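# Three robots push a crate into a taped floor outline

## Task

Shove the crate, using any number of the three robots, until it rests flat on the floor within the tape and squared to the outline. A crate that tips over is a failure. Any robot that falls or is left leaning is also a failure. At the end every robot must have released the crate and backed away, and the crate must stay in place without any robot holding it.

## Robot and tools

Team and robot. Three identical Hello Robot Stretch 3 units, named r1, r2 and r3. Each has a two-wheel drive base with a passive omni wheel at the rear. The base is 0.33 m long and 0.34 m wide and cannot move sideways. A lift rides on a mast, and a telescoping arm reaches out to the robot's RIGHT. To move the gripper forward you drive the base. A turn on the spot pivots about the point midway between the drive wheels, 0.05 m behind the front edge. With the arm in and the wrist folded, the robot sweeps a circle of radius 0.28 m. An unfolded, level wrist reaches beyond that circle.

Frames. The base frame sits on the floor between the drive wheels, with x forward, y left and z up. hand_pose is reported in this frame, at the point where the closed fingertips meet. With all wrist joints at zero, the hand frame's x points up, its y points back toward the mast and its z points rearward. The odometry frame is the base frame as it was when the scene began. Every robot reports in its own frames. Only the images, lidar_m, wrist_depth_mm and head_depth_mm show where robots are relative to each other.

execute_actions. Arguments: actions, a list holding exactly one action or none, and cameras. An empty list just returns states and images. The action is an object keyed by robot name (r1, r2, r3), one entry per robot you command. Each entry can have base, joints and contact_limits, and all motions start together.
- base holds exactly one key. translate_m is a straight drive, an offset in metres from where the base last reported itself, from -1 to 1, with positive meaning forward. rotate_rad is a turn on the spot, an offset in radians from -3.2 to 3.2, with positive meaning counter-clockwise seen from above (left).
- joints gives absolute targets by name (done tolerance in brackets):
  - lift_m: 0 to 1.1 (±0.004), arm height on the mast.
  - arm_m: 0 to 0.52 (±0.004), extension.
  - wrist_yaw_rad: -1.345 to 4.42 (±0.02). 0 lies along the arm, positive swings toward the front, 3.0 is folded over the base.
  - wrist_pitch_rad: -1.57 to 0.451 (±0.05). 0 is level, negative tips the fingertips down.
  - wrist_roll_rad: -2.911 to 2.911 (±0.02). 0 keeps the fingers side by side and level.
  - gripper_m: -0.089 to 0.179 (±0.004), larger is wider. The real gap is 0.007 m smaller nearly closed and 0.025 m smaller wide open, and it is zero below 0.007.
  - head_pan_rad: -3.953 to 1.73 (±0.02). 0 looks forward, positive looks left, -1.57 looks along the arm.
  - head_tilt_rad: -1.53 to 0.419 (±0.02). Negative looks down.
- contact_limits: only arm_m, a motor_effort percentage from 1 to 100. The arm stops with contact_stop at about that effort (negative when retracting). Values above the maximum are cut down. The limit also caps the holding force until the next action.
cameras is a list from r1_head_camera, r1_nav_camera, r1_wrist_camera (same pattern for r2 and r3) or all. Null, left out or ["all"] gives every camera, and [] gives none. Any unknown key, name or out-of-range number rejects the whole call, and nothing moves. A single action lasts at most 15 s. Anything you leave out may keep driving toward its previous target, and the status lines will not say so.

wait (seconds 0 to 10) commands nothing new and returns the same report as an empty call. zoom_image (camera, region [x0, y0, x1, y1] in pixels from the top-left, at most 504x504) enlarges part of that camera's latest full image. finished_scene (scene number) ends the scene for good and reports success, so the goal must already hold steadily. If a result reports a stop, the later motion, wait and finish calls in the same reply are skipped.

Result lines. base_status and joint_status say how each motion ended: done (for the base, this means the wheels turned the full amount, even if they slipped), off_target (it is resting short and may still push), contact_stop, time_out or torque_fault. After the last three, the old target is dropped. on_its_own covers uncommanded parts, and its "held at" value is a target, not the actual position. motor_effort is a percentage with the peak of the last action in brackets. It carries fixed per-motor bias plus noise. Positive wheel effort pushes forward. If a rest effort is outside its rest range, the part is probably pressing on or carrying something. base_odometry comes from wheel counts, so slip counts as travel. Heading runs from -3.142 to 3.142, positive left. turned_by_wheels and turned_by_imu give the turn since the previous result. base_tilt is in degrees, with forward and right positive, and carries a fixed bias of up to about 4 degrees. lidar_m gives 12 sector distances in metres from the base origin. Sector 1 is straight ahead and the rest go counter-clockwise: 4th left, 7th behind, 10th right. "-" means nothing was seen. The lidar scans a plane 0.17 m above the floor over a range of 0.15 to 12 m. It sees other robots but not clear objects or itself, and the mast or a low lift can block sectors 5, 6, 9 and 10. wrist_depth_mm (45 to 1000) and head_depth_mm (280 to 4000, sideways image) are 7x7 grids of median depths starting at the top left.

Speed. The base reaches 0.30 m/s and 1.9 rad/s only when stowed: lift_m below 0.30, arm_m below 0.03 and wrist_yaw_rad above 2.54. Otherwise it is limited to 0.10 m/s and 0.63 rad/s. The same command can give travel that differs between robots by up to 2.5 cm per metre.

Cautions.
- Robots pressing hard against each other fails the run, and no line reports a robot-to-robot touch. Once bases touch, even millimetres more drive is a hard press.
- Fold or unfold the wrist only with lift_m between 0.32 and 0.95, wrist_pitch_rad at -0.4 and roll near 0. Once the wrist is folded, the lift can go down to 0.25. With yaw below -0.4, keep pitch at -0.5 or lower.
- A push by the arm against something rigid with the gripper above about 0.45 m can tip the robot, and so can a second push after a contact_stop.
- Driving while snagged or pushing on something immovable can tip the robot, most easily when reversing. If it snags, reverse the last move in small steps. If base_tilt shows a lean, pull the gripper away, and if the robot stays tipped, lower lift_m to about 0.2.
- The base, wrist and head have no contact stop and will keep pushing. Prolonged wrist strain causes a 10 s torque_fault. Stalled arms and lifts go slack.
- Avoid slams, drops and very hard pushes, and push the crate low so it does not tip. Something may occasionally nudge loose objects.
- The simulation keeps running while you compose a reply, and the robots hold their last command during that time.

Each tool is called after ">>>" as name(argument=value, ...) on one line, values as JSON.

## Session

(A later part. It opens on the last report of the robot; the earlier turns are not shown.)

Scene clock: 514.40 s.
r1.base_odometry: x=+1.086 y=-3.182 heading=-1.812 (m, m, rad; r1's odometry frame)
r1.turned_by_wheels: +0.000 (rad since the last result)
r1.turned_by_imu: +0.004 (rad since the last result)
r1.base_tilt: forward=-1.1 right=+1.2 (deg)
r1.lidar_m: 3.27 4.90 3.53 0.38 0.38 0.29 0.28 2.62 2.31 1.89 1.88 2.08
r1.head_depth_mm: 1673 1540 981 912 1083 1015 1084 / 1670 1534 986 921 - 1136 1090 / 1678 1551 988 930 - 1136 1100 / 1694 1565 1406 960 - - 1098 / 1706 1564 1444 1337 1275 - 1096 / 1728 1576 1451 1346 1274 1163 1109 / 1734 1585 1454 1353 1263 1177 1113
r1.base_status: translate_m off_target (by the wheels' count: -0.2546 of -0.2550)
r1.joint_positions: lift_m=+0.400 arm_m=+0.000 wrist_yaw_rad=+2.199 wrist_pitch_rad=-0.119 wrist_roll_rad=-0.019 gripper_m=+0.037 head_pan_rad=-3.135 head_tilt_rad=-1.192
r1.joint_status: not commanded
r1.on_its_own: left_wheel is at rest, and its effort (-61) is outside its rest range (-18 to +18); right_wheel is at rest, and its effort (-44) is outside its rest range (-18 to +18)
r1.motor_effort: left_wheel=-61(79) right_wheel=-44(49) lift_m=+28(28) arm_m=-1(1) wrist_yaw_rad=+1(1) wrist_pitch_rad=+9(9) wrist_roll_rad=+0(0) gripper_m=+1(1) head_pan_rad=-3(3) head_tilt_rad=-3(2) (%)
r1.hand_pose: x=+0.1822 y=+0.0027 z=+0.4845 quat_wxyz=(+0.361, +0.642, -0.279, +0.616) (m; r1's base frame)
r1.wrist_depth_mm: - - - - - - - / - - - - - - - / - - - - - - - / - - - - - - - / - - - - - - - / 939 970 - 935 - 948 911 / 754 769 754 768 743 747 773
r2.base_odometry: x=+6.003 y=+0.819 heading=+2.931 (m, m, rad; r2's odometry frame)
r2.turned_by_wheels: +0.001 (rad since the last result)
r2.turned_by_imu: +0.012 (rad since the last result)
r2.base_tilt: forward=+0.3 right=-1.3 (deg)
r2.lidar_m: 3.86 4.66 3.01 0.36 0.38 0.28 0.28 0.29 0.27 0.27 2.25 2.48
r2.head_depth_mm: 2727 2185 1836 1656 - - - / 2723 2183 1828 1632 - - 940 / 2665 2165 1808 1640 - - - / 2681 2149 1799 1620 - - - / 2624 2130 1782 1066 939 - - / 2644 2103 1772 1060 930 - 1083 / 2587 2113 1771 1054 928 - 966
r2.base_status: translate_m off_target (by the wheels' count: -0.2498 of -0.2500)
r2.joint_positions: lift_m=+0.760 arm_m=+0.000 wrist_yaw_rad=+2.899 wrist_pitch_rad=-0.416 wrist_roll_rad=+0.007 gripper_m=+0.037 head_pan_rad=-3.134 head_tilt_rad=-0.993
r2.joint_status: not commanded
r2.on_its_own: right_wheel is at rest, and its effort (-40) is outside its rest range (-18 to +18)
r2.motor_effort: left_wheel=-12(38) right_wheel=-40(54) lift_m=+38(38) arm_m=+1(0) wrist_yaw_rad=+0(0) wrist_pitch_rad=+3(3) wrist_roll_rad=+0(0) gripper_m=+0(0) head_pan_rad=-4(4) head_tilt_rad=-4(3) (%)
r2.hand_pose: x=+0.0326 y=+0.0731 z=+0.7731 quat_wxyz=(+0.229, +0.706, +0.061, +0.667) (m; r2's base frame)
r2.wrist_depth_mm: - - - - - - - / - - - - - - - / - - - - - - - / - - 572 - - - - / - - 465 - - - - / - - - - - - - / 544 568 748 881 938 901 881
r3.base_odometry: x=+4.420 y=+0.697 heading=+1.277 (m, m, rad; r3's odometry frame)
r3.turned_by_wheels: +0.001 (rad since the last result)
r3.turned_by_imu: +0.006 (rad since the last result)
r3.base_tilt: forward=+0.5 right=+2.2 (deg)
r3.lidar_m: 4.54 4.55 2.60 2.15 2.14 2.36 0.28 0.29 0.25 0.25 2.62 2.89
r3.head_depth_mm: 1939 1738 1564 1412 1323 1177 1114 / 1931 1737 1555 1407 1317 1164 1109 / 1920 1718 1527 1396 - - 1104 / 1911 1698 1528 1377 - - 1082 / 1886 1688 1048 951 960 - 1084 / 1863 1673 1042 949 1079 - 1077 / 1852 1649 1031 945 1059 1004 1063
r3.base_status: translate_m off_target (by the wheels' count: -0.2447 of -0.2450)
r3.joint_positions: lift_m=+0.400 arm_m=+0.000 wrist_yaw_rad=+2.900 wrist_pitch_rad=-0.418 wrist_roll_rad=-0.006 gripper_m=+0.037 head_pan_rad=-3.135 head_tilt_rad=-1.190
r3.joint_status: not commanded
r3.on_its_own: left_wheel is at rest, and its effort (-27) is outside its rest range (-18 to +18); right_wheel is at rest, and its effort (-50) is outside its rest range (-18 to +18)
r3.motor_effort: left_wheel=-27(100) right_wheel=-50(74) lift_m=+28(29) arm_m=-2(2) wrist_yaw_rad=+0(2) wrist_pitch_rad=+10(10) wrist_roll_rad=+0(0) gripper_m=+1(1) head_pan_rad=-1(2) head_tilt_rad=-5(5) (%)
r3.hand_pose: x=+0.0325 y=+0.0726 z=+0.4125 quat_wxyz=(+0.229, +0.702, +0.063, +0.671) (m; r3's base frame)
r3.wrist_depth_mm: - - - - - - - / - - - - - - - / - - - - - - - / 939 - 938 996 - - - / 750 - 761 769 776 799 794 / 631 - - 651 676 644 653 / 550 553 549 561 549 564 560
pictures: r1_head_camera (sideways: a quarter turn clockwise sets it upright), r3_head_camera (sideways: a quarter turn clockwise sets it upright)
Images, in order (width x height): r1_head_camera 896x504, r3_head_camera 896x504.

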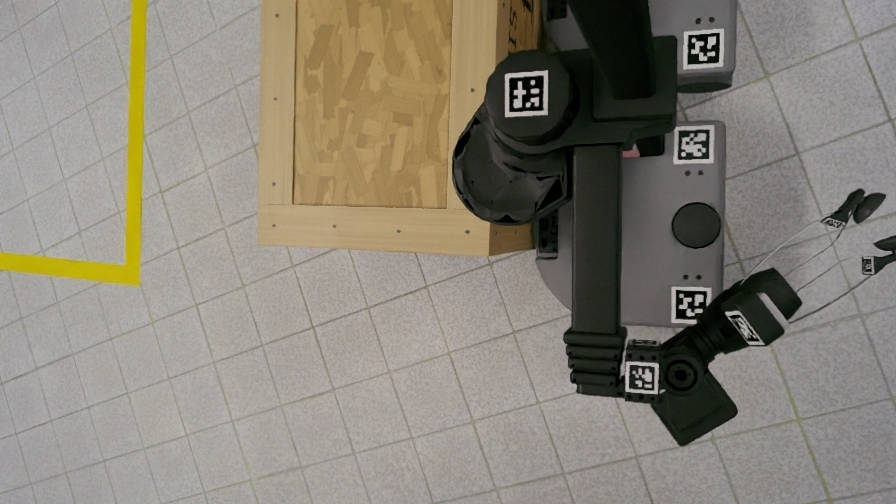

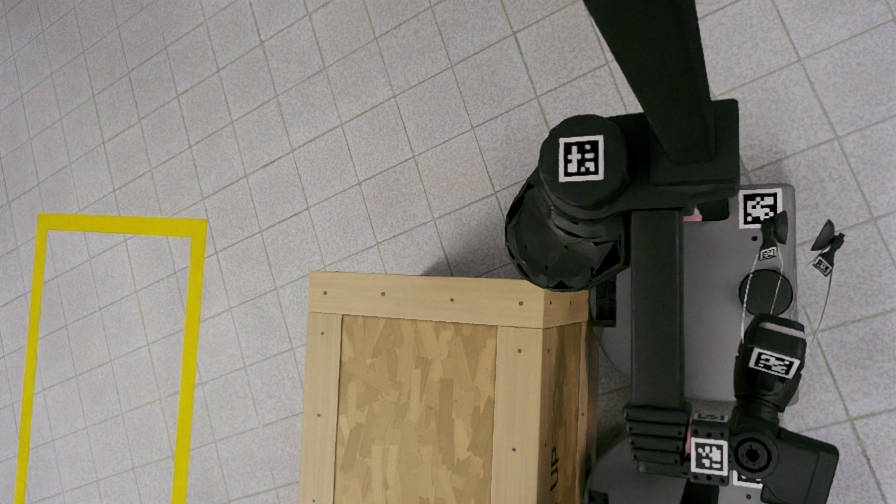

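>>> execute_actions(actions=[{"r2":{"base":{"translate_m":0.006}},"r1":{"base":{"translate_m":0.006}},"r3":{"base":{"translate_m":0.006}}}], cameras=[])

>>> execute_actions(actions=[{"r2":{"base":{"rotate_rad":-0.038}},"r1":{"base":{"rotate_rad":-0.03}},"r3":{"base":{"rotate_rad":-0.025}}}], cameras=[])

>>> execute_actions(actions=[{"r2":{"base":{"translate_m":-0.35}},"r1":{"base":{"translate_m":-0.353}},"r3":{"base":{"translate_m":-0.347}}}], cameras=["r3_head_camera","r1_head_camera"])

Scene clock: 520.73 s.
r1.base_odometry: x=+1.085 y=-3.187 heading=-1.812 (m, m, rad; r1's odometry frame)
r1.turned_by_wheels: +0.000 (rad since the last result)
r1.turned_by_imu: +0.000 (rad since the last result)
r1.base_tilt: forward=-1.1 right=+1.1 (deg)
r1.lidar_m: 3.27 4.90 3.54 0.38 0.39 0.29 0.28 2.63 2.30 1.89 1.88 2.06
r1.head_depth_mm: 1672 1528 980 918 1083 1016 1085 / 1680 1542 982 924 - 1132 1088 / 1682 1546 987 930 - 1138 1095 / 1703 1559 1402 972 - - 1099 / 1703 1562 1438 1345 1272 - 1095 / 1721 1577 1449 1347 1265 1156 1108 / 1740 1588 1460 1353 1260 1180 1115
r1.base_status: done
r1.joint_positions: lift_m=+0.400 arm_m=+0.000 wrist_yaw_rad=+2.199 wrist_pitch_rad=-0.119 wrist_roll_rad=-0.019 gripper_m=+0.037 head_pan_rad=-3.135 head_tilt_rad=-1.192
r1.joint_status: not commanded
r1.motor_effort: left_wheel=-1(58) right_wheel=+1(43) lift_m=+28(28) arm_m=-1(1) wrist_yaw_rad=+0(0) wrist_pitch_rad=+9(9) wrist_roll_rad=-1(0) gripper_m=+0(1) head_pan_rad=-3(3) head_tilt_rad=-3(2) (%)
r1.hand_pose: x=+0.1822 y=+0.0027 z=+0.4845 quat_wxyz=(+0.361, +0.642, -0.279, +0.616) (m; r1's base frame)
r1.wrist_depth_mm: - - - - - - - / - - - - - - - / - - - - - - - / - - - - - - - / - - - - - - - / 913 932 - 933 - 934 928 / 775 753 768 745 731 765 750
r2.base_odometry: x=+5.997 y=+0.820 heading=+2.931 (m, m, rad; r2's odometry frame)
r2.turned_by_wheels: +0.000 (rad since the last result)
r2.turned_by_imu: +0.001 (rad since the last result)
r2.base_tilt: forward=+0.2 right=-1.3 (deg)
r2.lidar_m: 3.84 4.66 3.06 0.36 0.39 0.29 0.28 0.30 0.27 0.27 2.25 2.46
r2.head_depth_mm: 2719 2200 1832 1659 - - - / 2697 2200 1816 1639 - - 936 / 2678 2173 1832 1627 - - - / 2667 2143 1806 1615 - - - / 2654 2148 1790 1061 935 - - / 2614 2136 1780 1056 931 - 1089 / 2584 2112 1765 1055 926 - 966
r2.base_status: done
r2.joint_positions: lift_m=+0.760 arm_m=+0.000 wrist_yaw_rad=+2.899 wrist_pitch_rad=-0.416 wrist_roll_rad=+0.007 gripper_m=+0.037 head_pan_rad=-3.134 head_tilt_rad=-0.993
r2.joint_status: not commanded
r2.motor_effort: left_wheel=-1(9) right_wheel=+1(37) lift_m=+39(38) arm_m=+0(1) wrist_yaw_rad=+0(1) wrist_pitch_rad=+3(3) wrist_roll_rad=+0(0) gripper_m=+0(0) head_pan_rad=-3(3) head_tilt_rad=-3(4) (%)
r2.hand_pose: x=+0.0326 y=+0.0731 z=+0.7731 quat_wxyz=(+0.229, +0.706, +0.061, +0.667) (m; r2's base frame)
r2.wrist_depth_mm: - - - - - - - / - - - - - - - / - - - - - - - / - - 596 - - - - / - - 474 - - - - / - - - - - - - / 549 572 748 885 915 915 897
r3.base_odometry: x=+4.421 y=+0.703 heading=+1.277 (m, m, rad; r3's odometry frame)
r3.turned_by_wheels: +0.000 (rad since the last result)
r3.turned_by_imu: +0.001 (rad since the last result)
r3.base_tilt: forward=+0.5 right=+2.2 (deg)
r3.lidar_m: 4.58 4.55 2.60 2.15 2.14 2.37 0.28 0.30 0.25 0.25 2.61 2.89
r3.head_depth_mm: 1943 1735 1573 1429 1313 1179 1114 / 1927 1734 1558 1413 1313 1176 1103 / 1928 1707 1537 1393 - - 1096 / 1906 1691 1525 1371 - - 1083 / 1875 1676 1048 955 981 - 1077 / 1866 1659 1039 950 1104 - 1077 / 1861 1655 1029 938 1059 1004 1063
r3.base_status: done
r3.joint_positions: lift_m=+0.400 arm_m=+0.000 wrist_yaw_rad=+2.900 wrist_pitch_rad=-0.418 wrist_roll_rad=-0.006 gripper_m=+0.037 head_pan_rad=-3.135 head_tilt_rad=-1.190
r3.joint_status: not commanded
r3.motor_effort: left_wheel=-1(25) right_wheel=+0(46) lift_m=+28(28) arm_m=-3(3) wrist_yaw_rad=+1(0) wrist_pitch_rad=+10(10) wrist_roll_rad=+0(0) gripper_m=+1(0) head_pan_rad=-2(2) head_tilt_rad=-5(5) (%)
r3.hand_pose: x=+0.0325 y=+0.0726 z=+0.4125 quat_wxyz=(+0.229, +0.702, +0.063, +0.671) (m; r3's base frame)
r3.wrist_depth_mm: - - - - - - - / - - - - - - - / - - - - - - - / 936 - 965 963 - - - / 770 - 795 796 755 774 812 / 639 - - 661 683 659 657 / 543 558 552 556 546 563 569
pictures: none
No camera images: the call's "cameras" was empty. Leave "cameras" out to get every camera's image.

Scene clock: 521.90 s.
r1.base_odometry: x=+1.085 y=-3.187 heading=-1.842 (m, m, rad; r1's odometry frame)
r1.turned_by_wheels: -0.030 (rad since the last result)
r1.turned_by_imu: -0.030 (rad since the last result)
r1.base_tilt: forward=-1.1 right=+1.2 (deg)
r1.lidar_m: 3.13 4.87 3.64 0.38 0.40 0.30 0.28 2.62 2.36 1.90 1.88 2.05
r1.head_depth_mm: 1668 1532 978 917 1087 1020 1081 / 1678 1537 980 921 - 1133 1089 / 1689 1547 988 931 - 1134 1096 / 1698 1558 1013 950 - - 1096 / 1703 1567 1449 1342 1273 - 1098 / 1725 1573 1453 1344 1265 1160 1110 / 1726 1583 1452 1355 1263 1182 1110
r1.base_status: done
r1.joint_positions: lift_m=+0.400 arm_m=+0.000 wrist_yaw_rad=+2.199 wrist_pitch_rad=-0.119 wrist_roll_rad=-0.019 gripper_m=+0.037 head_pan_rad=-3.135 head_tilt_rad=-1.192
r1.joint_status: not commanded
r1.motor_effort: left_wheel=+2(7) right_wheel=-2(3) lift_m=+28(28) arm_m=-1(1) wrist_yaw_rad=+1(2) wrist_pitch_rad=+9(9) wrist_roll_rad=+0(0) gripper_m=+1(1) head_pan_rad=-3(3) head_tilt_rad=-3(3) (%)
r1.hand_pose: x=+0.1822 y=+0.0027 z=+0.4845 quat_wxyz=(+0.361, +0.642, -0.279, +0.616) (m; r1's base frame)
r1.wrist_depth_mm: - - - - - - - / - - - - - - - / - - - - - - - / - - - - - - - / - - - - - - - / 957 930 - 941 - 952 935 / 774 739 754 768 732 741 758
r2.base_odometry: x=+5.997 y=+0.820 heading=+2.893 (m, m, rad; r2's odometry frame)
r2.turned_by_wheels: -0.038 (rad since the last result)
r2.turned_by_imu: -0.037 (rad since the last result)
r2.base_tilt: forward=+0.2 right=-1.3 (deg)
r2.lidar_m: 3.65 4.67 3.10 0.36 0.41 0.29 0.28 0.29 0.27 0.26 2.25 2.43
r2.head_depth_mm: 2745 2187 1828 1660 - - - / 2704 2178 1823 1639 - - 937 / 2670 2173 1811 1643 - - - / 2674 2150 1791 1618 - - - / 2621 2129 1786 1063 936 - - / 2619 2124 1781 1062 933 - 1101 / 2593 2111 1774 1056 927 - 961
r2.base_status: done
r2.joint_positions: lift_m=+0.760 arm_m=+0.000 wrist_yaw_rad=+2.899 wrist_pitch_rad=-0.416 wrist_roll_rad=+0.007 gripper_m=+0.037 head_pan_rad=-3.134 head_tilt_rad=-0.993
r2.joint_status: not commanded
r2.motor_effort: left_wheel=+1(3) right_wheel=-2(2) lift_m=+38(38) arm_m=+0(1) wrist_yaw_rad=+0(0) wrist_pitch_rad=+3(3) wrist_roll_rad=+0(0) gripper_m=+0(0) head_pan_rad=-3(4) head_tilt_rad=-3(4) (%)
r2.hand_pose: x=+0.0326 y=+0.0731 z=+0.7731 quat_wxyz=(+0.229, +0.706, +0.061, +0.667) (m; r2's base frame)
r2.wrist_depth_mm: - - - - - - - / - - - - - - - / - - - - - - - / - - 606 - - - - / - - 690 - - - - / - - - - - - - / 559 762 750 865 917 888 886
r3.base_odometry: x=+4.421 y=+0.703 heading=+1.252 (m, m, rad; r3's odometry frame)
r3.turned_by_wheels: -0.025 (rad since the last result)
r3.turned_by_imu: -0.025 (rad since the last result)
r3.base_tilt: forward=+0.5 right=+2.2 (deg)
r3.lidar_m: 4.41 4.54 2.64 2.16 2.14 2.34 0.28 0.29 0.25 0.25 2.62 2.86
r3.head_depth_mm: 1972 1730 1570 1421 1322 1172 1118 / 1943 1716 1550 1419 1315 1166 1112 / 1919 1703 1530 1401 - - 1102 / 1915 1689 1534 1388 - - 1077 / 1876 1681 1044 948 978 - 1081 / 1870 1656 1039 947 1093 - 1077 / 1843 1662 1026 943 1059 1019 1059
r3.base_status: done
r3.joint_positions: lift_m=+0.400 arm_m=+0.000 wrist_yaw_rad=+2.900 wrist_pitch_rad=-0.418 wrist_roll_rad=-0.006 gripper_m=+0.037 head_pan_rad=-3.135 head_tilt_rad=-1.190
r3.joint_status: not commanded
r3.motor_effort: left_wheel=+2(5) right_wheel=-2(5) lift_m=+28(29) arm_m=-3(3) wrist_yaw_rad=+0(0) wrist_pitch_rad=+10(10) wrist_roll_rad=+0(0) gripper_m=+1(1) head_pan_rad=-1(2) head_tilt_rad=-5(6) (%)
r3.hand_pose: x=+0.0325 y=+0.0726 z=+0.4125 quat_wxyz=(+0.229, +0.702, +0.063, +0.671) (m; r3's base frame)
r3.wrist_depth_mm: - - - - - - - / - - - - - - - / - - - - - - - / 958 - 957 966 - - - / 753 - 791 766 801 773 793 / 636 - - 647 674 650 664 / 563 538 550 563 538 567 572
pictures: none
No camera images: the call's "cameras" was empty. Leave "cameras" out to get every camera's image.

Scene clock: 526.90 s.
r1.base_odometry: x=+1.179 y=-2.848 heading=-1.841 (m, m, rad; r1's odometry frame)
r1.turned_by_wheels: +0.000 (rad since the last result)
r1.turned_by_imu: +0.002 (rad since the last result)
r1.base_tilt: forward=-1.1 right=+1.2 (deg)
r1.lidar_m: 3.37 5.24 3.48 0.38 0.39 0.29 0.28 2.32 2.51 2.03 2.01 2.20
r1.head_depth_mm: 1669 1525 979 918 1082 1016 1086 / 1678 1543 983 925 - 1137 1089 / 1677 1546 989 931 - 1134 1096 / 1703 1568 1014 951 - - 1100 / 1710 1561 1438 1347 1273 - 1098 / 1717 1577 1454 1348 1268 1155 1111 / 1732 1588 1460 1350 1257 1183 1113
r1.base_status: translate_m off_target (by the wheels' count: -0.3526 of -0.3530)
r1.joint_positions: lift_m=+0.400 arm_m=+0.000 wrist_yaw_rad=+2.199 wrist_pitch_rad=-0.119 wrist_roll_rad=-0.019 gripper_m=+0.037 head_pan_rad=-3.135 head_tilt_rad=-1.192
r1.joint_status: not commanded
r1.on_its_own: left_wheel is at rest, and its effort (-55) is outside its rest range (-18 to +18); right_wheel is at rest, and its effort (-47) is outside its rest range (-18 to +18)
r1.motor_effort: left_wheel=-55(76) right_wheel=-47(49) lift_m=+28(28) arm_m=-1(2) wrist_yaw_rad=+2(1) wrist_pitch_rad=+9(9) wrist_roll_rad=+0(0) gripper_m=-1(0) head_pan_rad=-3(3) head_tilt_rad=-2(2) (%)
r1.hand_pose: x=+0.1822 y=+0.0027 z=+0.4845 quat_wxyz=(+0.361, +0.642, -0.279, +0.616) (m; r1's base frame)
r1.wrist_depth_mm: - - - - - - - / - - - - - - - / - - - - - - - / - - - - - - - / - - - - - - - / 933 946 - 938 - 937 923 / 753 749 767 751 731 744 740
r2.base_odometry: x=+6.337 y=+0.735 heading=+2.894 (m, m, rad; r2's odometry frame)
r2.turned_by_wheels: +0.001 (rad since the last result)
r2.turned_by_imu: +0.013 (rad since the last result)
r2.base_tilt: forward=+0.2 right=-1.3 (deg)
r2.lidar_m: 3.93 4.97 2.95 0.35 0.39 0.29 0.28 0.29 0.27 0.27 2.37 2.58
r2.head_depth_mm: 2737 2187 1834 1649 - - - / 2678 2157 1812 1639 - - 937 / 2690 2175 1807 1643 - - - / 2645 2165 1808 1618 - - - / 2657 2153 1802 1064 933 - - / 2604 2134 1790 1060 933 - 1101 / 2591 2119 1767 1061 925 - 957
r2.base_status: translate_m off_target (by the wheels' count: -0.3498 of -0.3500)
r2.joint_positions: lift_m=+0.760 arm_m=+0.000 wrist_yaw_rad=+2.899 wrist_pitch_rad=-0.416 wrist_roll_rad=+0.007 gripper_m=+0.037 head_pan_rad=-3.134 head_tilt_rad=-0.993
r2.joint_status: not commanded
r2.on_its_own: right_wheel is at rest, and its effort (-47) is outside its rest range (-18 to +18)
r2.motor_effort: left_wheel=-12(45) right_wheel=-47(58) lift_m=+38(38) arm_m=+0(0) wrist_yaw_rad=+0(0) wrist_pitch_rad=+3(3) wrist_roll_rad=+0(0) gripper_m=+0(0) head_pan_rad=-4(3) head_tilt_rad=-4(4) (%)
r2.hand_pose: x=+0.0326 y=+0.0731 z=+0.7731 quat_wxyz=(+0.229, +0.706, +0.061, +0.667) (m; r2's base frame)
r2.wrist_depth_mm: - - - - - - - / - - - - - - - / - - - - - - - / - - 575 - - - - / - - 650 - - - - / - - - - - - - / 556 570 761 879 919 896 870
r3.base_odometry: x=+4.313 y=+0.374 heading=+1.252 (m, m, rad; r3's odometry frame)
r3.turned_by_wheels: +0.000 (rad since the last result)
r3.turned_by_imu: -0.001 (rad since the last result)
r3.base_tilt: forward=+0.5 right=+2.2 (deg)
r3.lidar_m: 4.58 4.88 2.50 2.03 2.02 2.20 0.28 0.29 0.24 0.24 2.74 2.99
r3.head_depth_mm: 1937 1742 1562 1420 1319 1178 1112 / 1919 1712 1552 1407 1307 1166 1109 / 1919 1705 1546 1400 - - 1097 / 1885 1681 1528 1393 - - 1079 / 1882 1683 1041 956 959 - 1085 / 1863 1678 1036 946 1073 - 1076 / 1844 1651 1027 941 1059 1025 1059
r3.base_status: translate_m off_target (by the wheels' count: -0.3467 of -0.3470)
r3.joint_positions: lift_m=+0.400 arm_m=+0.000 wrist_yaw_rad=+2.900 wrist_pitch_rad=-0.418 wrist_roll_rad=-0.006 gripper_m=+0.037 head_pan_rad=-3.135 head_tilt_rad=-1.190
r3.joint_status: not commanded
r3.on_its_own: left_wheel is at rest, and its effort (-48) is outside its rest range (-18 to +18); right_wheel is at rest, and its effort (-45) is outside its rest range (-18 to +18)
r3.motor_effort: left_wheel=-48(91) right_wheel=-45(70) lift_m=+28(28) arm_m=-3(3) wrist_yaw_rad=+0(0) wrist_pitch_rad=+10(10) wrist_roll_rad=+0(0) gripper_m=+0(1) head_pan_rad=-2(1) head_tilt_rad=-5(6) (%)
r3.hand_pose: x=+0.0325 y=+0.0726 z=+0.4125 quat_wxyz=(+0.229, +0.702, +0.063, +0.671) (m; r3's base frame)
r3.wrist_depth_mm: - - - - - - - / - - - - - - - / - - - - - - - / 978 - 948 951 - - - / 780 - 773 778 781 766 779 / 661 - - 659 675 648 660 / 559 561 552 554 545 557 563
pictures: r1_head_camera (sideways: a quarter turn clockwise sets it upright), r3_head_camera (sideways: a quarter turn clockwise sets it upright)
Images, in order (width x height): r1_head_camera 896x504, r3_head_camera 896x504.

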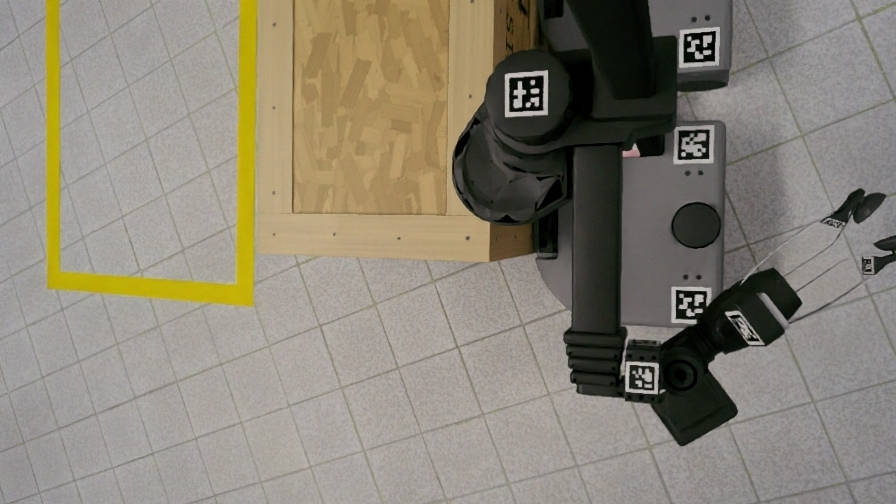

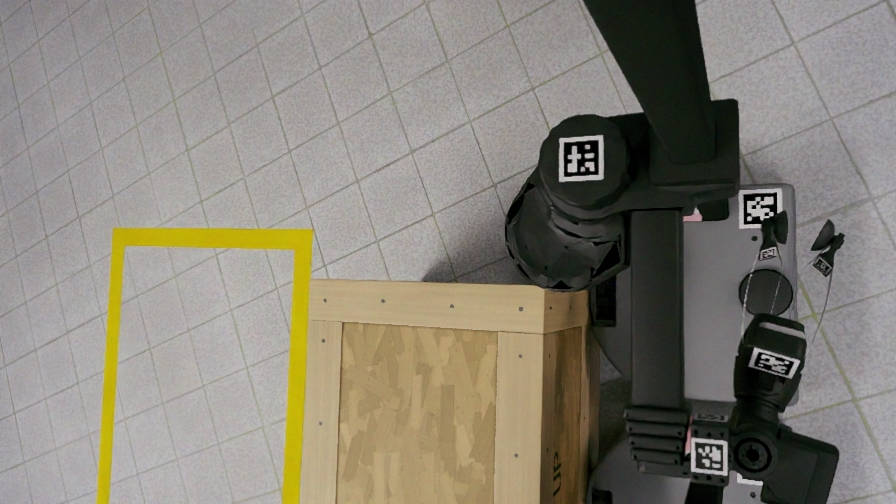

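>>> execute_actions(actions=[{"r2":{"base":{"translate_m":0.13}},"r1":{"base":{"translate_m":0.006}},"r3":{"base":{"translate_m":0.006}}}], cameras=[])

>>> execute_actions(actions=[{"r2":{"base":{"rotate_rad":0.08}}}], cameras=[])

>>> execute_actions(actions=[{"r2":{"base":{"translate_m":-0.123}}}], cameras=[])

>>> execute_actions(actions=[{"r2":{"base":{"rotate_rad":-0.095}}}], cameras=[])

>>> execute_actions(actions=[{"r2":{"base":{"translate_m":-0.35}},"r1":{"base":{"translate_m":-0.35}},"r3":{"base":{"translate_m":-0.35}}}], cameras=["r3_head_camera","r1_head_camera"])

Scene clock: 535.67 s.
r1.base_odometry: x=+1.177 y=-2.853 heading=-1.841 (m, m, rad; r1's odometry frame)
r1.turned_by_wheels: +0.000 (rad since the last result)
r1.turned_by_imu: +0.001 (rad since the last result)
r1.base_tilt: forward=-1.1 right=+1.2 (deg)
r1.lidar_m: 3.38 5.18 0.40 0.41 0.40 0.30 0.28 2.33 2.51 2.03 2.01 2.19
r1.head_depth_mm: 1656 1529 980 916 1196 997 1061 / 1680 1540 981 924 - 1134 1086 / 1683 1547 988 928 - 1139 1095 / 1701 1556 1014 950 - - 1100 / 1699 1565 1445 1345 1275 - 1090 / 1721 1578 1455 1349 1268 1161 1106 / 1735 1585 1459 1350 1261 1185 1113
r1.base_status: done
r1.joint_positions: lift_m=+0.400 arm_m=+0.000 wrist_yaw_rad=+2.199 wrist_pitch_rad=-0.119 wrist_roll_rad=-0.019 gripper_m=+0.037 head_pan_rad=-3.135 head_tilt_rad=-1.192
r1.joint_status: not commanded
r1.motor_effort: left_wheel=-1(53) right_wheel=+0(43) lift_m=+28(28) arm_m=-1(1) wrist_yaw_rad=+0(1) wrist_pitch_rad=+9(9) wrist_roll_rad=+0(0) gripper_m=+1(0) head_pan_rad=-3(3) head_tilt_rad=-2(3) (%)
r1.hand_pose: x=+0.1822 y=+0.0027 z=+0.4845 quat_wxyz=(+0.361, +0.642, -0.279, +0.616) (m; r1's base frame)
r1.wrist_depth_mm: - - - - - - - / - - - - - - - / - - - - - - - / - - - - - - - / - - - - - - - / 936 960 - 940 - 976 940 / 732 753 754 766 749 739 745
r2.base_odometry: x=+6.210 y=+0.766 heading=+2.894 (m, m, rad; r2's odometry frame)
r2.turned_by_wheels: +0.000 (rad since the last result)
r2.turned_by_imu: +0.001 (rad since the last result)
r2.base_tilt: forward=+0.2 right=-1.3 (deg)
r2.lidar_m: 3.84 4.88 2.99 0.37 0.37 0.42 0.40 0.42 0.32 0.40 2.33 2.53
r2.head_depth_mm: 2725 2186 1824 1663 - - - / 2716 2178 1816 1128 - - 1064 / 2675 2182 1798 1129 - - - / 2668 2137 1813 1116 - - - / 2673 2137 1791 1068 991 - - / 2609 2114 1773 1059 982 - 1083 / 2586 2120 1771 1053 977 - 971
r2.base_status: done
r2.joint_positions: lift_m=+0.760 arm_m=+0.000 wrist_yaw_rad=+2.899 wrist_pitch_rad=-0.416 wrist_roll_rad=+0.007 gripper_m=+0.037 head_pan_rad=-3.134 head_tilt_rad=-0.993
r2.joint_status: not commanded
r2.motor_effort: left_wheel=-1(11) right_wheel=+1(44) lift_m=+38(39) arm_m=+0(0) wrist_yaw_rad=+0(0) wrist_pitch_rad=+3(3) wrist_roll_rad=+0(0) gripper_m=+0(0) head_pan_rad=-3(3) head_tilt_rad=-3(4) (%)
r2.hand_pose: x=+0.0326 y=+0.0731 z=+0.7731 quat_wxyz=(+0.229, +0.706, +0.061, +0.667) (m; r2's base frame)
r2.wrist_depth_mm: - - - - - - - / - - - - - - - / - - - - - - - / - - - - - - - / 476 - - - - - - / - 350 - - - - - / 555 383 790 942 934 927 887
r3.base_odometry: x=+4.315 y=+0.380 heading=+1.252 (m, m, rad; r3's odometry frame)
r3.turned_by_wheels: +0.000 (rad since the last result)
r3.turned_by_imu: +0.001 (rad since the last result)
r3.base_tilt: forward=+0.5 right=+2.2 (deg)
r3.lidar_m: 4.57 4.84 2.50 2.03 2.02 2.20 0.28 0.29 0.41 0.24 0.25 2.98
r3.head_depth_mm: 1936 1737 1571 1429 1316 1181 1114 / 1934 1725 1547 1405 1306 1171 1110 / 1919 1701 1532 1402 - - 1099 / 1887 1688 1524 1397 - - 1081 / 1904 1668 1048 949 983 - 1073 / 1861 1679 1033 948 1093 - 1077 / 1849 1646 1029 939 1099 1025 922
r3.base_status: done
r3.joint_positions: lift_m=+0.400 arm_m=+0.000 wrist_yaw_rad=+2.900 wrist_pitch_rad=-0.418 wrist_roll_rad=-0.006 gripper_m=+0.037 head_pan_rad=-3.135 head_tilt_rad=-1.190
r3.joint_status: not commanded
r3.motor_effort: left_wheel=+0(47) right_wheel=+1(43) lift_m=+28(29) arm_m=-3(3) wrist_yaw_rad=+0(0) wrist_pitch_rad=+10(10) wrist_roll_rad=+0(0) gripper_m=-1(1) head_pan_rad=-1(1) head_tilt_rad=-6(5) (%)
r3.hand_pose: x=+0.0325 y=+0.0726 z=+0.4125 quat_wxyz=(+0.229, +0.702, +0.063, +0.671) (m; r3's base frame)
r3.wrist_depth_mm: - - - - - - - / - - - - - - - / - - - - - - - / 966 - 978 989 - - - / 772 - 789 758 760 816 780 / 640 - - 650 682 672 657 / 555 558 564 565 545 557 567
pictures: none
No camera images: the call's "cameras" was empty. Leave "cameras" out to get every camera's image.

Scene clock: 536.53 s.
r1.base_odometry: x=+1.177 y=-2.853 heading=-1.841 (m, m, rad; r1's odometry frame)
r1.turned_by_wheels: +0.000 (rad since the last result)
r1.turned_by_imu: +0.000 (rad since the last result)
r1.base_tilt: forward=-1.1 right=+1.1 (deg)
r1.lidar_m: 3.38 5.22 0.40 0.41 0.40 0.29 0.28 2.33 2.51 2.02 2.01 2.19
r1.head_depth_mm: 1665 1535 979 919 1193 1000 1059 / 1684 1535 981 922 - 1126 1085 / 1687 1540 988 927 - 1135 1093 / 1700 1552 1011 949 - - 1102 / 1708 1560 1440 1342 1275 - 1098 / 1721 1576 1444 1348 1268 1160 1109 / 1731 1586 1461 1356 1263 1180 1108
r1.base_status: not commanded
r1.joint_positions: lift_m=+0.400 arm_m=+0.000 wrist_yaw_rad=+2.199 wrist_pitch_rad=-0.119 wrist_roll_rad=-0.019 gripper_m=+0.037 head_pan_rad=-3.135 head_tilt_rad=-1.192
r1.joint_status: not commanded
r1.motor_effort: left_wheel=+0(0) right_wheel=+1(1) lift_m=+28(28) arm_m=-1(1) wrist_yaw_rad=+1(1) wrist_pitch_rad=+9(9) wrist_roll_rad=+0(0) gripper_m=+1(1) head_pan_rad=-3(3) head_tilt_rad=-2(2) (%)
r1.hand_pose: x=+0.1822 y=+0.0027 z=+0.4845 quat_wxyz=(+0.361, +0.642, -0.279, +0.616) (m; r1's base frame)
r1.wrist_depth_mm: - - - - - - - / - - - - - - - / - - - - - - - / - - - - - - - / - - - - - - - / 937 959 - 942 - 975 968 / 742 745 749 740 732 766 770
r2.base_odometry: x=+6.210 y=+0.766 heading=+2.974 (m, m, rad; r2's odometry frame)
r2.turned_by_wheels: +0.080 (rad since the last result)
r2.turned_by_imu: +0.079 (rad since the last result)
r2.base_tilt: forward=+0.2 right=-1.3 (deg)
r2.lidar_m: 4.33 4.87 2.84 0.37 0.38 0.41 0.41 0.43 0.32 2.33 2.33 2.63
r2.head_depth_mm: 2729 2178 1834 1391 - - - / 2716 2187 1820 1129 - - 1058 / 2666 2173 1798 1129 - - - / 2674 2139 1809 1113 - - - / 2638 2128 1789 1066 986 - - / 2624 2134 1792 1060 982 - 1069 / 2631 2115 1771 1057 979 - 976
r2.base_status: done
r2.joint_positions: lift_m=+0.760 arm_m=+0.000 wrist_yaw_rad=+2.899 wrist_pitch_rad=-0.416 wrist_roll_rad=+0.007 gripper_m=+0.037 head_pan_rad=-3.134 head_tilt_rad=-0.993
r2.joint_status: not commanded
r2.motor_effort: left_wheel=-3(6) right_wheel=+3(5) lift_m=+39(39) arm_m=+0(0) wrist_yaw_rad=+1(1) wrist_pitch_rad=+3(3) wrist_roll_rad=+1(0) gripper_m=+0(0) head_pan_rad=-3(4) head_tilt_rad=-4(4) (%)
r2.hand_pose: x=+0.0326 y=+0.0731 z=+0.7731 quat_wxyz=(+0.229, +0.706, +0.061, +0.667) (m; r2's base frame)
r2.wrist_depth_mm: - - - - - - - / - - - - - - - / - - - - - - - / - - - - - - - / - - - - - - - / - 355 - - - - - / 559 929 793 933 932 933 880
r3.base_odometry: x=+4.315 y=+0.380 heading=+1.252 (m, m, rad; r3's odometry frame)
r3.turned_by_wheels: +0.000 (rad since the last result)
r3.turned_by_imu: +0.000 (rad since the last result)
r3.base_tilt: forward=+0.5 right=+2.2 (deg)
r3.lidar_m: 4.60 4.87 2.50 2.03 2.02 2.21 0.28 0.30 0.41 0.24 0.37 2.99
r3.head_depth_mm: 1973 1727 1556 1423 1327 1175 1114 / 1932 1733 1544 1400 1305 1163 1105 / 1907 1712 1549 1402 - - 1099 / 1901 1676 1532 1389 - - 1079 / 1874 1686 1046 956 983 - 1083 / 1883 1667 1037 949 1097 - 1074 / 1865 1658 1029 942 1099 1025 940
r3.base_status: not commanded
r3.joint_positions: lift_m=+0.400 arm_m=+0.000 wrist_yaw_rad=+2.900 wrist_pitch_rad=-0.418 wrist_roll_rad=-0.006 gripper_m=+0.037 head_pan_rad=-3.135 head_tilt_rad=-1.190
r3.joint_status: not commanded
r3.motor_effort: left_wheel=-1(0) right_wheel=+0(1) lift_m=+28(28) arm_m=-3(3) wrist_yaw_rad=+0(0) wrist_pitch_rad=+10(10) wrist_roll_rad=+0(0) gripper_m=+1(0) head_pan_rad=-2(2) head_tilt_rad=-5(5) (%)
r3.hand_pose: x=+0.0325 y=+0.0726 z=+0.4125 quat_wxyz=(+0.229, +0.702, +0.063, +0.671) (m; r3's base frame)
r3.wrist_depth_mm: - - - - - - - / - - - - - - - / - - - - - - - / 939 - 991 957 - - - / 760 - 782 759 772 778 790 / 642 - - 643 675 661 659 / 553 556 559 556 543 554 563
pictures: none
No camera images: the call's "cameras" was empty. Leave "cameras" out to get every camera's image.

Scene clock: 539.00 s.
r1.base_odometry: x=+1.177 y=-2.853 heading=-1.841 (m, m, rad; r1's odometry frame)
r1.turned_by_wheels: +0.000 (rad since the last result)
r1.turned_by_imu: +0.000 (rad since the last result)
r1.base_tilt: forward=-1.1 right=+1.1 (deg)
r1.lidar_m: 3.38 5.21 3.44 0.37 0.40 0.29 0.28 2.32 2.52 2.03 2.01 2.18
r1.head_depth_mm: 1667 1525 975 920 1086 1016 1085 / 1680 1534 984 925 - 1128 1090 / 1680 1546 988 925 - 1136 1095 / 1695 1555 1014 948 - - 1098 / 1707 1564 1446 1337 1275 - 1093 / 1721 1567 1454 1349 1268 1157 1107 / 1734 1580 1457 1351 1263 1180 1115
r1.base_status: not commanded
r1.joint_positions: lift_m=+0.400 arm_m=+0.000 wrist_yaw_rad=+2.199 wrist_pitch_rad=-0.119 wrist_roll_rad=-0.019 gripper_m=+0.037 head_pan_rad=-3.135 head_tilt_rad=-1.192
r1.joint_status: not commanded
r1.motor_effort: left_wheel=+0(0) right_wheel=+0(0) lift_m=+28(28) arm_m=-1(1) wrist_yaw_rad=+1(0) wrist_pitch_rad=+9(9) wrist_roll_rad=+0(0) gripper_m=+1(0) head_pan_rad=-3(3) head_tilt_rad=-2(2) (%)
r1.hand_pose: x=+0.1822 y=+0.0027 z=+0.4845 quat_wxyz=(+0.361, +0.642, -0.279, +0.616) (m; r1's base frame)
r1.wrist_depth_mm: - - - - - - - / - - - - - - - / - - - - - - - / - - - - - - - / - - - - - - - / - 934 - 933 - 924 968 / 745 754 748 743 740 749 756
r2.base_odometry: x=+6.332 y=+0.746 heading=+2.974 (m, m, rad; r2's odometry frame)
r2.turned_by_wheels: +0.000 (rad since the last result)
r2.turned_by_imu: +0.000 (rad since the last result)
r2.base_tilt: forward=+0.2 right=-1.3 (deg)
r2.lidar_m: 4.40 4.97 2.83 0.36 0.37 0.29 0.28 0.30 0.26 0.37 2.36 2.67
r2.head_depth_mm: 2730 2182 1844 1654 - - - / 2689 2189 1835 1630 - - 940 / 2683 2157 1826 1630 - - - / 2668 2160 1807 1622 - - - / 2645 2130 1790 1059 932 - - / 2633 2114 1773 1060 931 - 1075 / 2600 2082 1774 1054 928 - 933
r2.base_status: done
r2.joint_positions: lift_m=+0.760 arm_m=+0.000 wrist_yaw_rad=+2.899 wrist_pitch_rad=-0.416 wrist_roll_rad=+0.007 gripper_m=+0.037 head_pan_rad=-3.134 head_tilt_rad=-0.993
r2.joint_status: not commanded
r2.motor_effort: left_wheel=-2(6) right_wheel=+3(2) lift_m=+37(38) arm_m=+0(0) wrist_yaw_rad=+0(0) wrist_pitch_rad=+3(3) wrist_roll_rad=+0(0) gripper_m=+0(0) head_pan_rad=-3(4) head_tilt_rad=-3(3) (%)
r2.hand_pose: x=+0.0326 y=+0.0731 z=+0.7731 quat_wxyz=(+0.229, +0.706, +0.061, +0.667) (m; r2's base frame)
r2.wrist_depth_mm: - - - - - - - / - - - - - - - / - - 586 - - - - / - - 566 - - - - / - - 437 - - - - / - - - - - - - / 544 546 758 789 927 912 889
r3.base_odometry: x=+4.315 y=+0.380 heading=+1.252 (m, m, rad; r3's odometry frame)
r3.turned_by_wheels: +0.000 (rad since the last result)
r3.turned_by_imu: +0.001 (rad since the last result)
r3.base_tilt: forward=+0.5 right=+2.2 (deg)
r3.lidar_m: 4.59 4.85 2.50 2.04 2.02 2.21 0.28 0.30 0.26 0.26 2.74 3.00
r3.head_depth_mm: 1960 1723 1558 1415 1317 1172 1113 / 1934 1709 1549 1416 1314 1167 1107 / 1923 1706 1541 1405 - - 1097 / 1891 1691 1524 1390 - - 1079 / 1876 1674 1042 951 979 - 1081 / 1875 1679 1037 945 1099 - 1076 / 1870 1648 1029 943 1059 995 1062
r3.base_status: not commanded
r3.joint_positions: lift_m=+0.400 arm_m=+0.000 wrist_yaw_rad=+2.900 wrist_pitch_rad=-0.418 wrist_roll_rad=-0.006 gripper_m=+0.037 head_pan_rad=-3.135 head_tilt_rad=-1.190
r3.joint_status: not commanded
r3.motor_effort: left_wheel=-1(1) right_wheel=+1(1) lift_m=+29(28) arm_m=-3(3) wrist_yaw_rad=+0(0) wrist_pitch_rad=+10(10) wrist_roll_rad=+0(0) gripper_m=+0(0) head_pan_rad=-2(2) head_tilt_rad=-5(6) (%)
r3.hand_pose: x=+0.0325 y=+0.0726 z=+0.4125 quat_wxyz=(+0.229, +0.702, +0.063, +0.671) (m; r3's base frame)
r3.wrist_depth_mm: - - - - - - - / - - - - - - - / - - - - - - - / 940 - 977 976 - - - / 763 - 783 798 800 791 803 / 649 - - 655 675 653 660 / 553 557 564 561 540 553 562
pictures: none
No camera images: the call's "cameras" was empty. Leave "cameras" out to get every camera's image.

Scene clock: 540.00 s.
r1.base_odometry: x=+1.177 y=-2.853 heading=-1.841 (m, m, rad; r1's odometry frame)
r1.turned_by_wheels: +0.000 (rad since the last result)
r1.turned_by_imu: +0.000 (rad since the last result)
r1.base_tilt: forward=-1.1 right=+1.1 (deg)
r1.lidar_m: 3.37 5.24 3.46 0.37 0.40 0.29 0.28 2.33 2.52 2.03 2.01 2.19
r1.head_depth_mm: 1667 1529 980 919 1085 1016 1082 / 1674 1537 982 919 - 1132 1091 / 1675 1540 992 930 - 1134 1096 / 1692 1552 1015 949 - - 1098 / 1707 1566 1446 1337 1273 - 1095 / 1729 1572 1452 1350 1270 1154 1106 / 1729 1582 1464 1350 1266 1181 1110
r1.base_status: not commanded
r1.joint_positions: lift_m=+0.400 arm_m=+0.000 wrist_yaw_rad=+2.199 wrist_pitch_rad=-0.119 wrist_roll_rad=-0.019 gripper_m=+0.037 head_pan_rad=-3.135 head_tilt_rad=-1.192
r1.joint_status: not commanded
r1.motor_effort: left_wheel=+0(0) right_wheel=+1(0) lift_m=+28(28) arm_m=-1(1) wrist_yaw_rad=+1(0) wrist_pitch_rad=+9(9) wrist_roll_rad=+0(0) gripper_m=+1(0) head_pan_rad=-3(3) head_tilt_rad=-2(3) (%)
r1.hand_pose: x=+0.1822 y=+0.0027 z=+0.4845 quat_wxyz=(+0.361, +0.642, -0.279, +0.616) (m; r1's base frame)
r1.wrist_depth_mm: - - - - - - - / - - - - - - - / - - - - - - - / - - - - - - - / - - - - - - - / 932 932 - 930 - 934 952 / 748 762 779 747 756 752 771
r2.base_odometry: x=+6.332 y=+0.746 heading=+2.879 (m, m, rad; r2's odometry frame)
r2.turned_by_wheels: -0.095 (rad since the last result)
r2.turned_by_imu: -0.094 (rad since the last result)
r2.base_tilt: forward=+0.3 right=-1.4 (deg)
r2.lidar_m: 3.84 4.97 2.98 0.36 0.40 0.30 0.28 0.29 0.26 0.26 2.37 2.55
r2.head_depth_mm: 2734 2186 1830 1657 - - - / 2719 2160 1815 1637 - - 937 / 2682 2159 1807 1639 - - - / 2688 2132 1795 1624 - - - / 2648 2150 1808 1064 936 - - / 2601 2139 1788 1062 931 - 1088 / 2587 2107 1779 1051 926 - 956
r2.base_status: done
r2.joint_positions: lift_m=+0.760 arm_m=+0.000 wrist_yaw_rad=+2.899 wrist_pitch_rad=-0.416 wrist_roll_rad=+0.007 gripper_m=+0.037 head_pan_rad=-3.134 head_tilt_rad=-0.993
r2.joint_status: not commanded
r2.motor_effort: left_wheel=+1(4) right_wheel=-2(5) lift_m=+39(38) arm_m=+0(0) wrist_yaw_rad=+0(0) wrist_pitch_rad=+3(3) wrist_roll_rad=+0(0) gripper_m=+0(0) head_pan_rad=-3(4) head_tilt_rad=-4(4) (%)
r2.hand_pose: x=+0.0326 y=+0.0731 z=+0.7731 quat_wxyz=(+0.229, +0.706, +0.061, +0.667) (m; r2's base frame)
r2.wrist_depth_mm: - - - - - - - / - - - - - - - / - - - - - - - / - - 598 - - - - / - - 672 - - - - / - - - - - - - / 543 597 757 912 920 911 898
r3.base_odometry: x=+4.315 y=+0.380 heading=+1.252 (m, m, rad; r3's odometry frame)
r3.turned_by_wheels: +0.000 (rad since the last result)
r3.turned_by_imu: +0.000 (rad since the last result)
r3.base_tilt: forward=+0.5 right=+2.2 (deg)
r3.lidar_m: 4.58 4.87 2.50 2.03 2.02 2.20 0.28 0.30 0.25 0.25 2.74 3.00
r3.head_depth_mm: 1949 1736 1560 1420 1321 1169 1117 / 1930 1724 1564 1411 1306 1168 1109 / 1904 1702 1535 1397 - - 1099 / 1906 1708 1529 1391 - - 1082 / 1882 1675 1044 954 983 - 1083 / 1877 1687 1038 945 1100 - 1076 / 1855 1642 1023 943 1060 1023 1063
r3.base_status: not commanded
r3.joint_positions: lift_m=+0.400 arm_m=+0.000 wrist_yaw_rad=+2.900 wrist_pitch_rad=-0.418 wrist_roll_rad=-0.006 gripper_m=+0.037 head_pan_rad=-3.135 head_tilt_rad=-1.190
r3.joint_status: not commanded
r3.motor_effort: left_wheel=-1(0) right_wheel=+1(0) lift_m=+28(29) arm_m=-3(2) wrist_yaw_rad=+0(0) wrist_pitch_rad=+10(10) wrist_roll_rad=+0(0) gripper_m=+0(1) head_pan_rad=-2(1) head_tilt_rad=-5(5) (%)
r3.hand_pose: x=+0.0325 y=+0.0726 z=+0.4125 quat_wxyz=(+0.229, +0.702, +0.063, +0.671) (m; r3's base frame)
r3.wrist_depth_mm: - - - - - - - / - - - - - - - / - - - - - - - / 927 - 981 973 - - - / 764 - 780 769 779 783 798 / 634 - - 636 677 649 671 / 554 561 562 565 545 563 558
pictures: none
No camera images: the call's "cameras" was empty. Leave "cameras" out to get every camera's image.

Scene clock: 545.20 s.
r1.base_odometry: x=+1.271 y=-2.516 heading=-1.842 (m, m, rad; r1's odometry frame)
r1.turned_by_wheels: +0.000 (rad since the last result)
r1.turned_by_imu: +0.003 (rad since the last result)
r1.base_tilt: forward=-1.0 right=+1.2 (deg)
r1.lidar_m: 3.59 5.52 3.31 0.38 0.39 0.29 0.28 2.04 2.67 2.15 2.13 2.32
r1.head_depth_mm: 1671 1532 978 917 1085 1017 1084 / 1674 1545 986 917 - 1137 1089 / 1692 1552 991 930 - 1140 1097 / 1696 1564 1013 951 - - 1094 / 1711 1566 1443 1339 1279 - 1095 / 1724 1576 1456 1347 1267 1155 1107 / 1731 1572 1465 1357 1264 1180 1112
r1.base_status: translate_m off_target (by the wheels' count: -0.3497 of -0.3500)
r1.joint_positions: lift_m=+0.400 arm_m=+0.000 wrist_yaw_rad=+2.199 wrist_pitch_rad=-0.118 wrist_roll_rad=-0.019 gripper_m=+0.037 head_pan_rad=-3.135 head_tilt_rad=-1.192
r1.joint_status: not commanded
r1.on_its_own: left_wheel is at rest, and its effort (-50) is outside its rest range (-18 to +18); right_wheel is at rest, and its effort (-31) is outside its rest range (-18 to +18)
r1.motor_effort: left_wheel=-50(81) right_wheel=-31(55) lift_m=+28(28) arm_m=-1(2) wrist_yaw_rad=+0(1) wrist_pitch_rad=+9(9) wrist_roll_rad=+0(1) gripper_m=-1(1) head_pan_rad=-3(4) head_tilt_rad=-2(3) (%)
r1.hand_pose: x=+0.1822 y=+0.0027 z=+0.4845 quat_wxyz=(+0.361, +0.642, -0.279, +0.616) (m; r1's base frame)
r1.wrist_depth_mm: - - - - - - - / - - - - - - - / - - - - - - - / - - - - - - - / - - - - - - - / 968 967 - 925 - 942 924 / 746 756 772 767 735 740 747
r2.base_odometry: x=+6.670 y=+0.655 heading=+2.880 (m, m, rad; r2's odometry frame)
r2.turned_by_wheels: +0.001 (rad since the last result)
r2.turned_by_imu: +0.017 (rad since the last result)
r2.base_tilt: forward=+0.2 right=-1.3 (deg)
r2.lidar_m: 4.12 5.28 2.82 0.36 0.39 0.29 0.28 0.29 0.26 0.26 2.49 2.71
r2.head_depth_mm: 2733 2196 1817 1661 - - - / 2719 2181 1817 1630 - - 934 / 2679 2157 1815 1647 - - - / 2640 2129 1815 1615 - - - / 2609 2132 1793 1063 930 - - / 2648 2123 1790 1063 933 - 1082 / 2607 2117 1775 1051 929 - 962
r2.base_status: translate_m off_target (by the wheels' count: -0.3497 of -0.3500)
r2.joint_positions: lift_m=+0.760 arm_m=+0.000 wrist_yaw_rad=+2.899 wrist_pitch_rad=-0.416 wrist_roll_rad=+0.007 gripper_m=+0.037 head_pan_rad=-3.134 head_tilt_rad=-0.993
r2.joint_status: not commanded
r2.on_its_own: right_wheel is at rest, and its effort (-47) is outside its rest range (-18 to +18)
r2.motor_effort: left_wheel=-17(43) right_wheel=-47(54) lift_m=+39(39) arm_m=+0(0) wrist_yaw_rad=+1(0) wrist_pitch_rad=+3(3) wrist_roll_rad=+0(0) gripper_m=+0(0) head_pan_rad=-3(3) head_tilt_rad=-4(4) (%)
r2.hand_pose: x=+0.0326 y=+0.0731 z=+0.7730 quat_wxyz=(+0.229, +0.706, +0.061, +0.667) (m; r2's base frame)
r2.wrist_depth_mm: - - - - - - - / - - - - - - - / - - - - - - - / - - 589 - - - - / - - 474 - - - - / - - - - - - - / 551 564 744 891 924 917 887
r3.base_odometry: x=+4.205 y=+0.048 heading=+1.252 (m, m, rad; r3's odometry frame)
r3.turned_by_wheels: -0.001 (rad since the last result)
r3.turned_by_imu: +0.002 (rad since the last result)
r3.base_tilt: forward=+0.6 right=+2.2 (deg)
r3.lidar_m: 4.80 4.74 2.36 1.91 1.90 2.07 0.28 0.29 0.25 0.25 2.87 3.14
r3.head_depth_mm: 1959 1741 1554 1423 1314 1172 1115 / 1942 1722 1549 1401 1313 1165 1109 / 1923 1721 1538 1401 - - 1101 / 1911 1696 1523 1375 - - 1081 / 1888 1676 1044 952 961 - 1076 / 1889 1690 1037 948 1035 - 1076 / 1860 1664 1033 942 1062 1003 1057
r3.base_status: translate_m off_target (by the wheels' count: -0.3496 of -0.3500)
r3.joint_positions: lift_m=+0.400 arm_m=+0.000 wrist_yaw_rad=+2.900 wrist_pitch_rad=-0.418 wrist_roll_rad=-0.006 gripper_m=+0.037 head_pan_rad=-3.135 head_tilt_rad=-1.190
r3.joint_status: not commanded
r3.on_its_own: left_wheel is at rest, and its effort (-76) is outside its rest range (-18 to +18); right_wheel is at rest, and its effort (-47) is outside its rest range (-18 to +18)
r3.motor_effort: left_wheel=-76(100) right_wheel=-47(77) lift_m=+28(28) arm_m=-3(3) wrist_yaw_rad=+0(0) wrist_pitch_rad=+10(10) wrist_roll_rad=+0(0) gripper_m=+0(0) head_pan_rad=-2(2) head_tilt_rad=-6(5) (%)
r3.hand_pose: x=+0.0324 y=+0.0726 z=+0.4125 quat_wxyz=(+0.229, +0.702, +0.063, +0.671) (m; r3's base frame)
r3.wrist_depth_mm: - - - - - - - / - - - - - - - / - - - - - - - / 948 - 981 945 - - - / 757 - 786 765 762 770 771 / 642 - - 663 678 653 660 / 539 558 564 557 542 566 557
pictures: r1_head_camera (sideways: a quarter turn clockwise sets it upright), r3_head_camera (sideways: a quarter turn clockwise sets it upright)
Images, in order (width x height): r1_head_camera 896x504, r3_head_camera 896x504.

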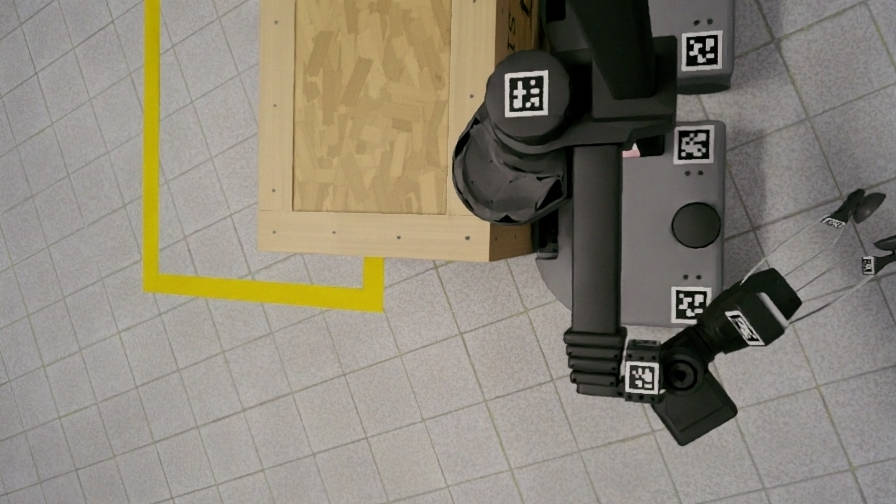

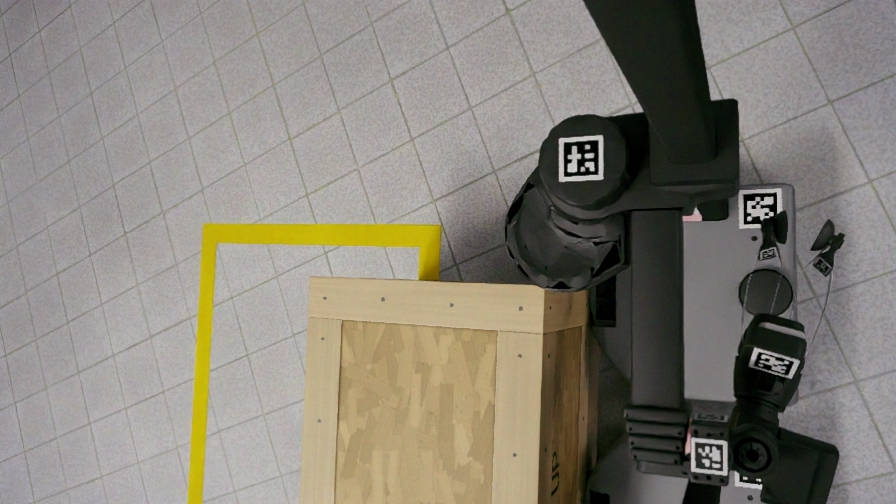

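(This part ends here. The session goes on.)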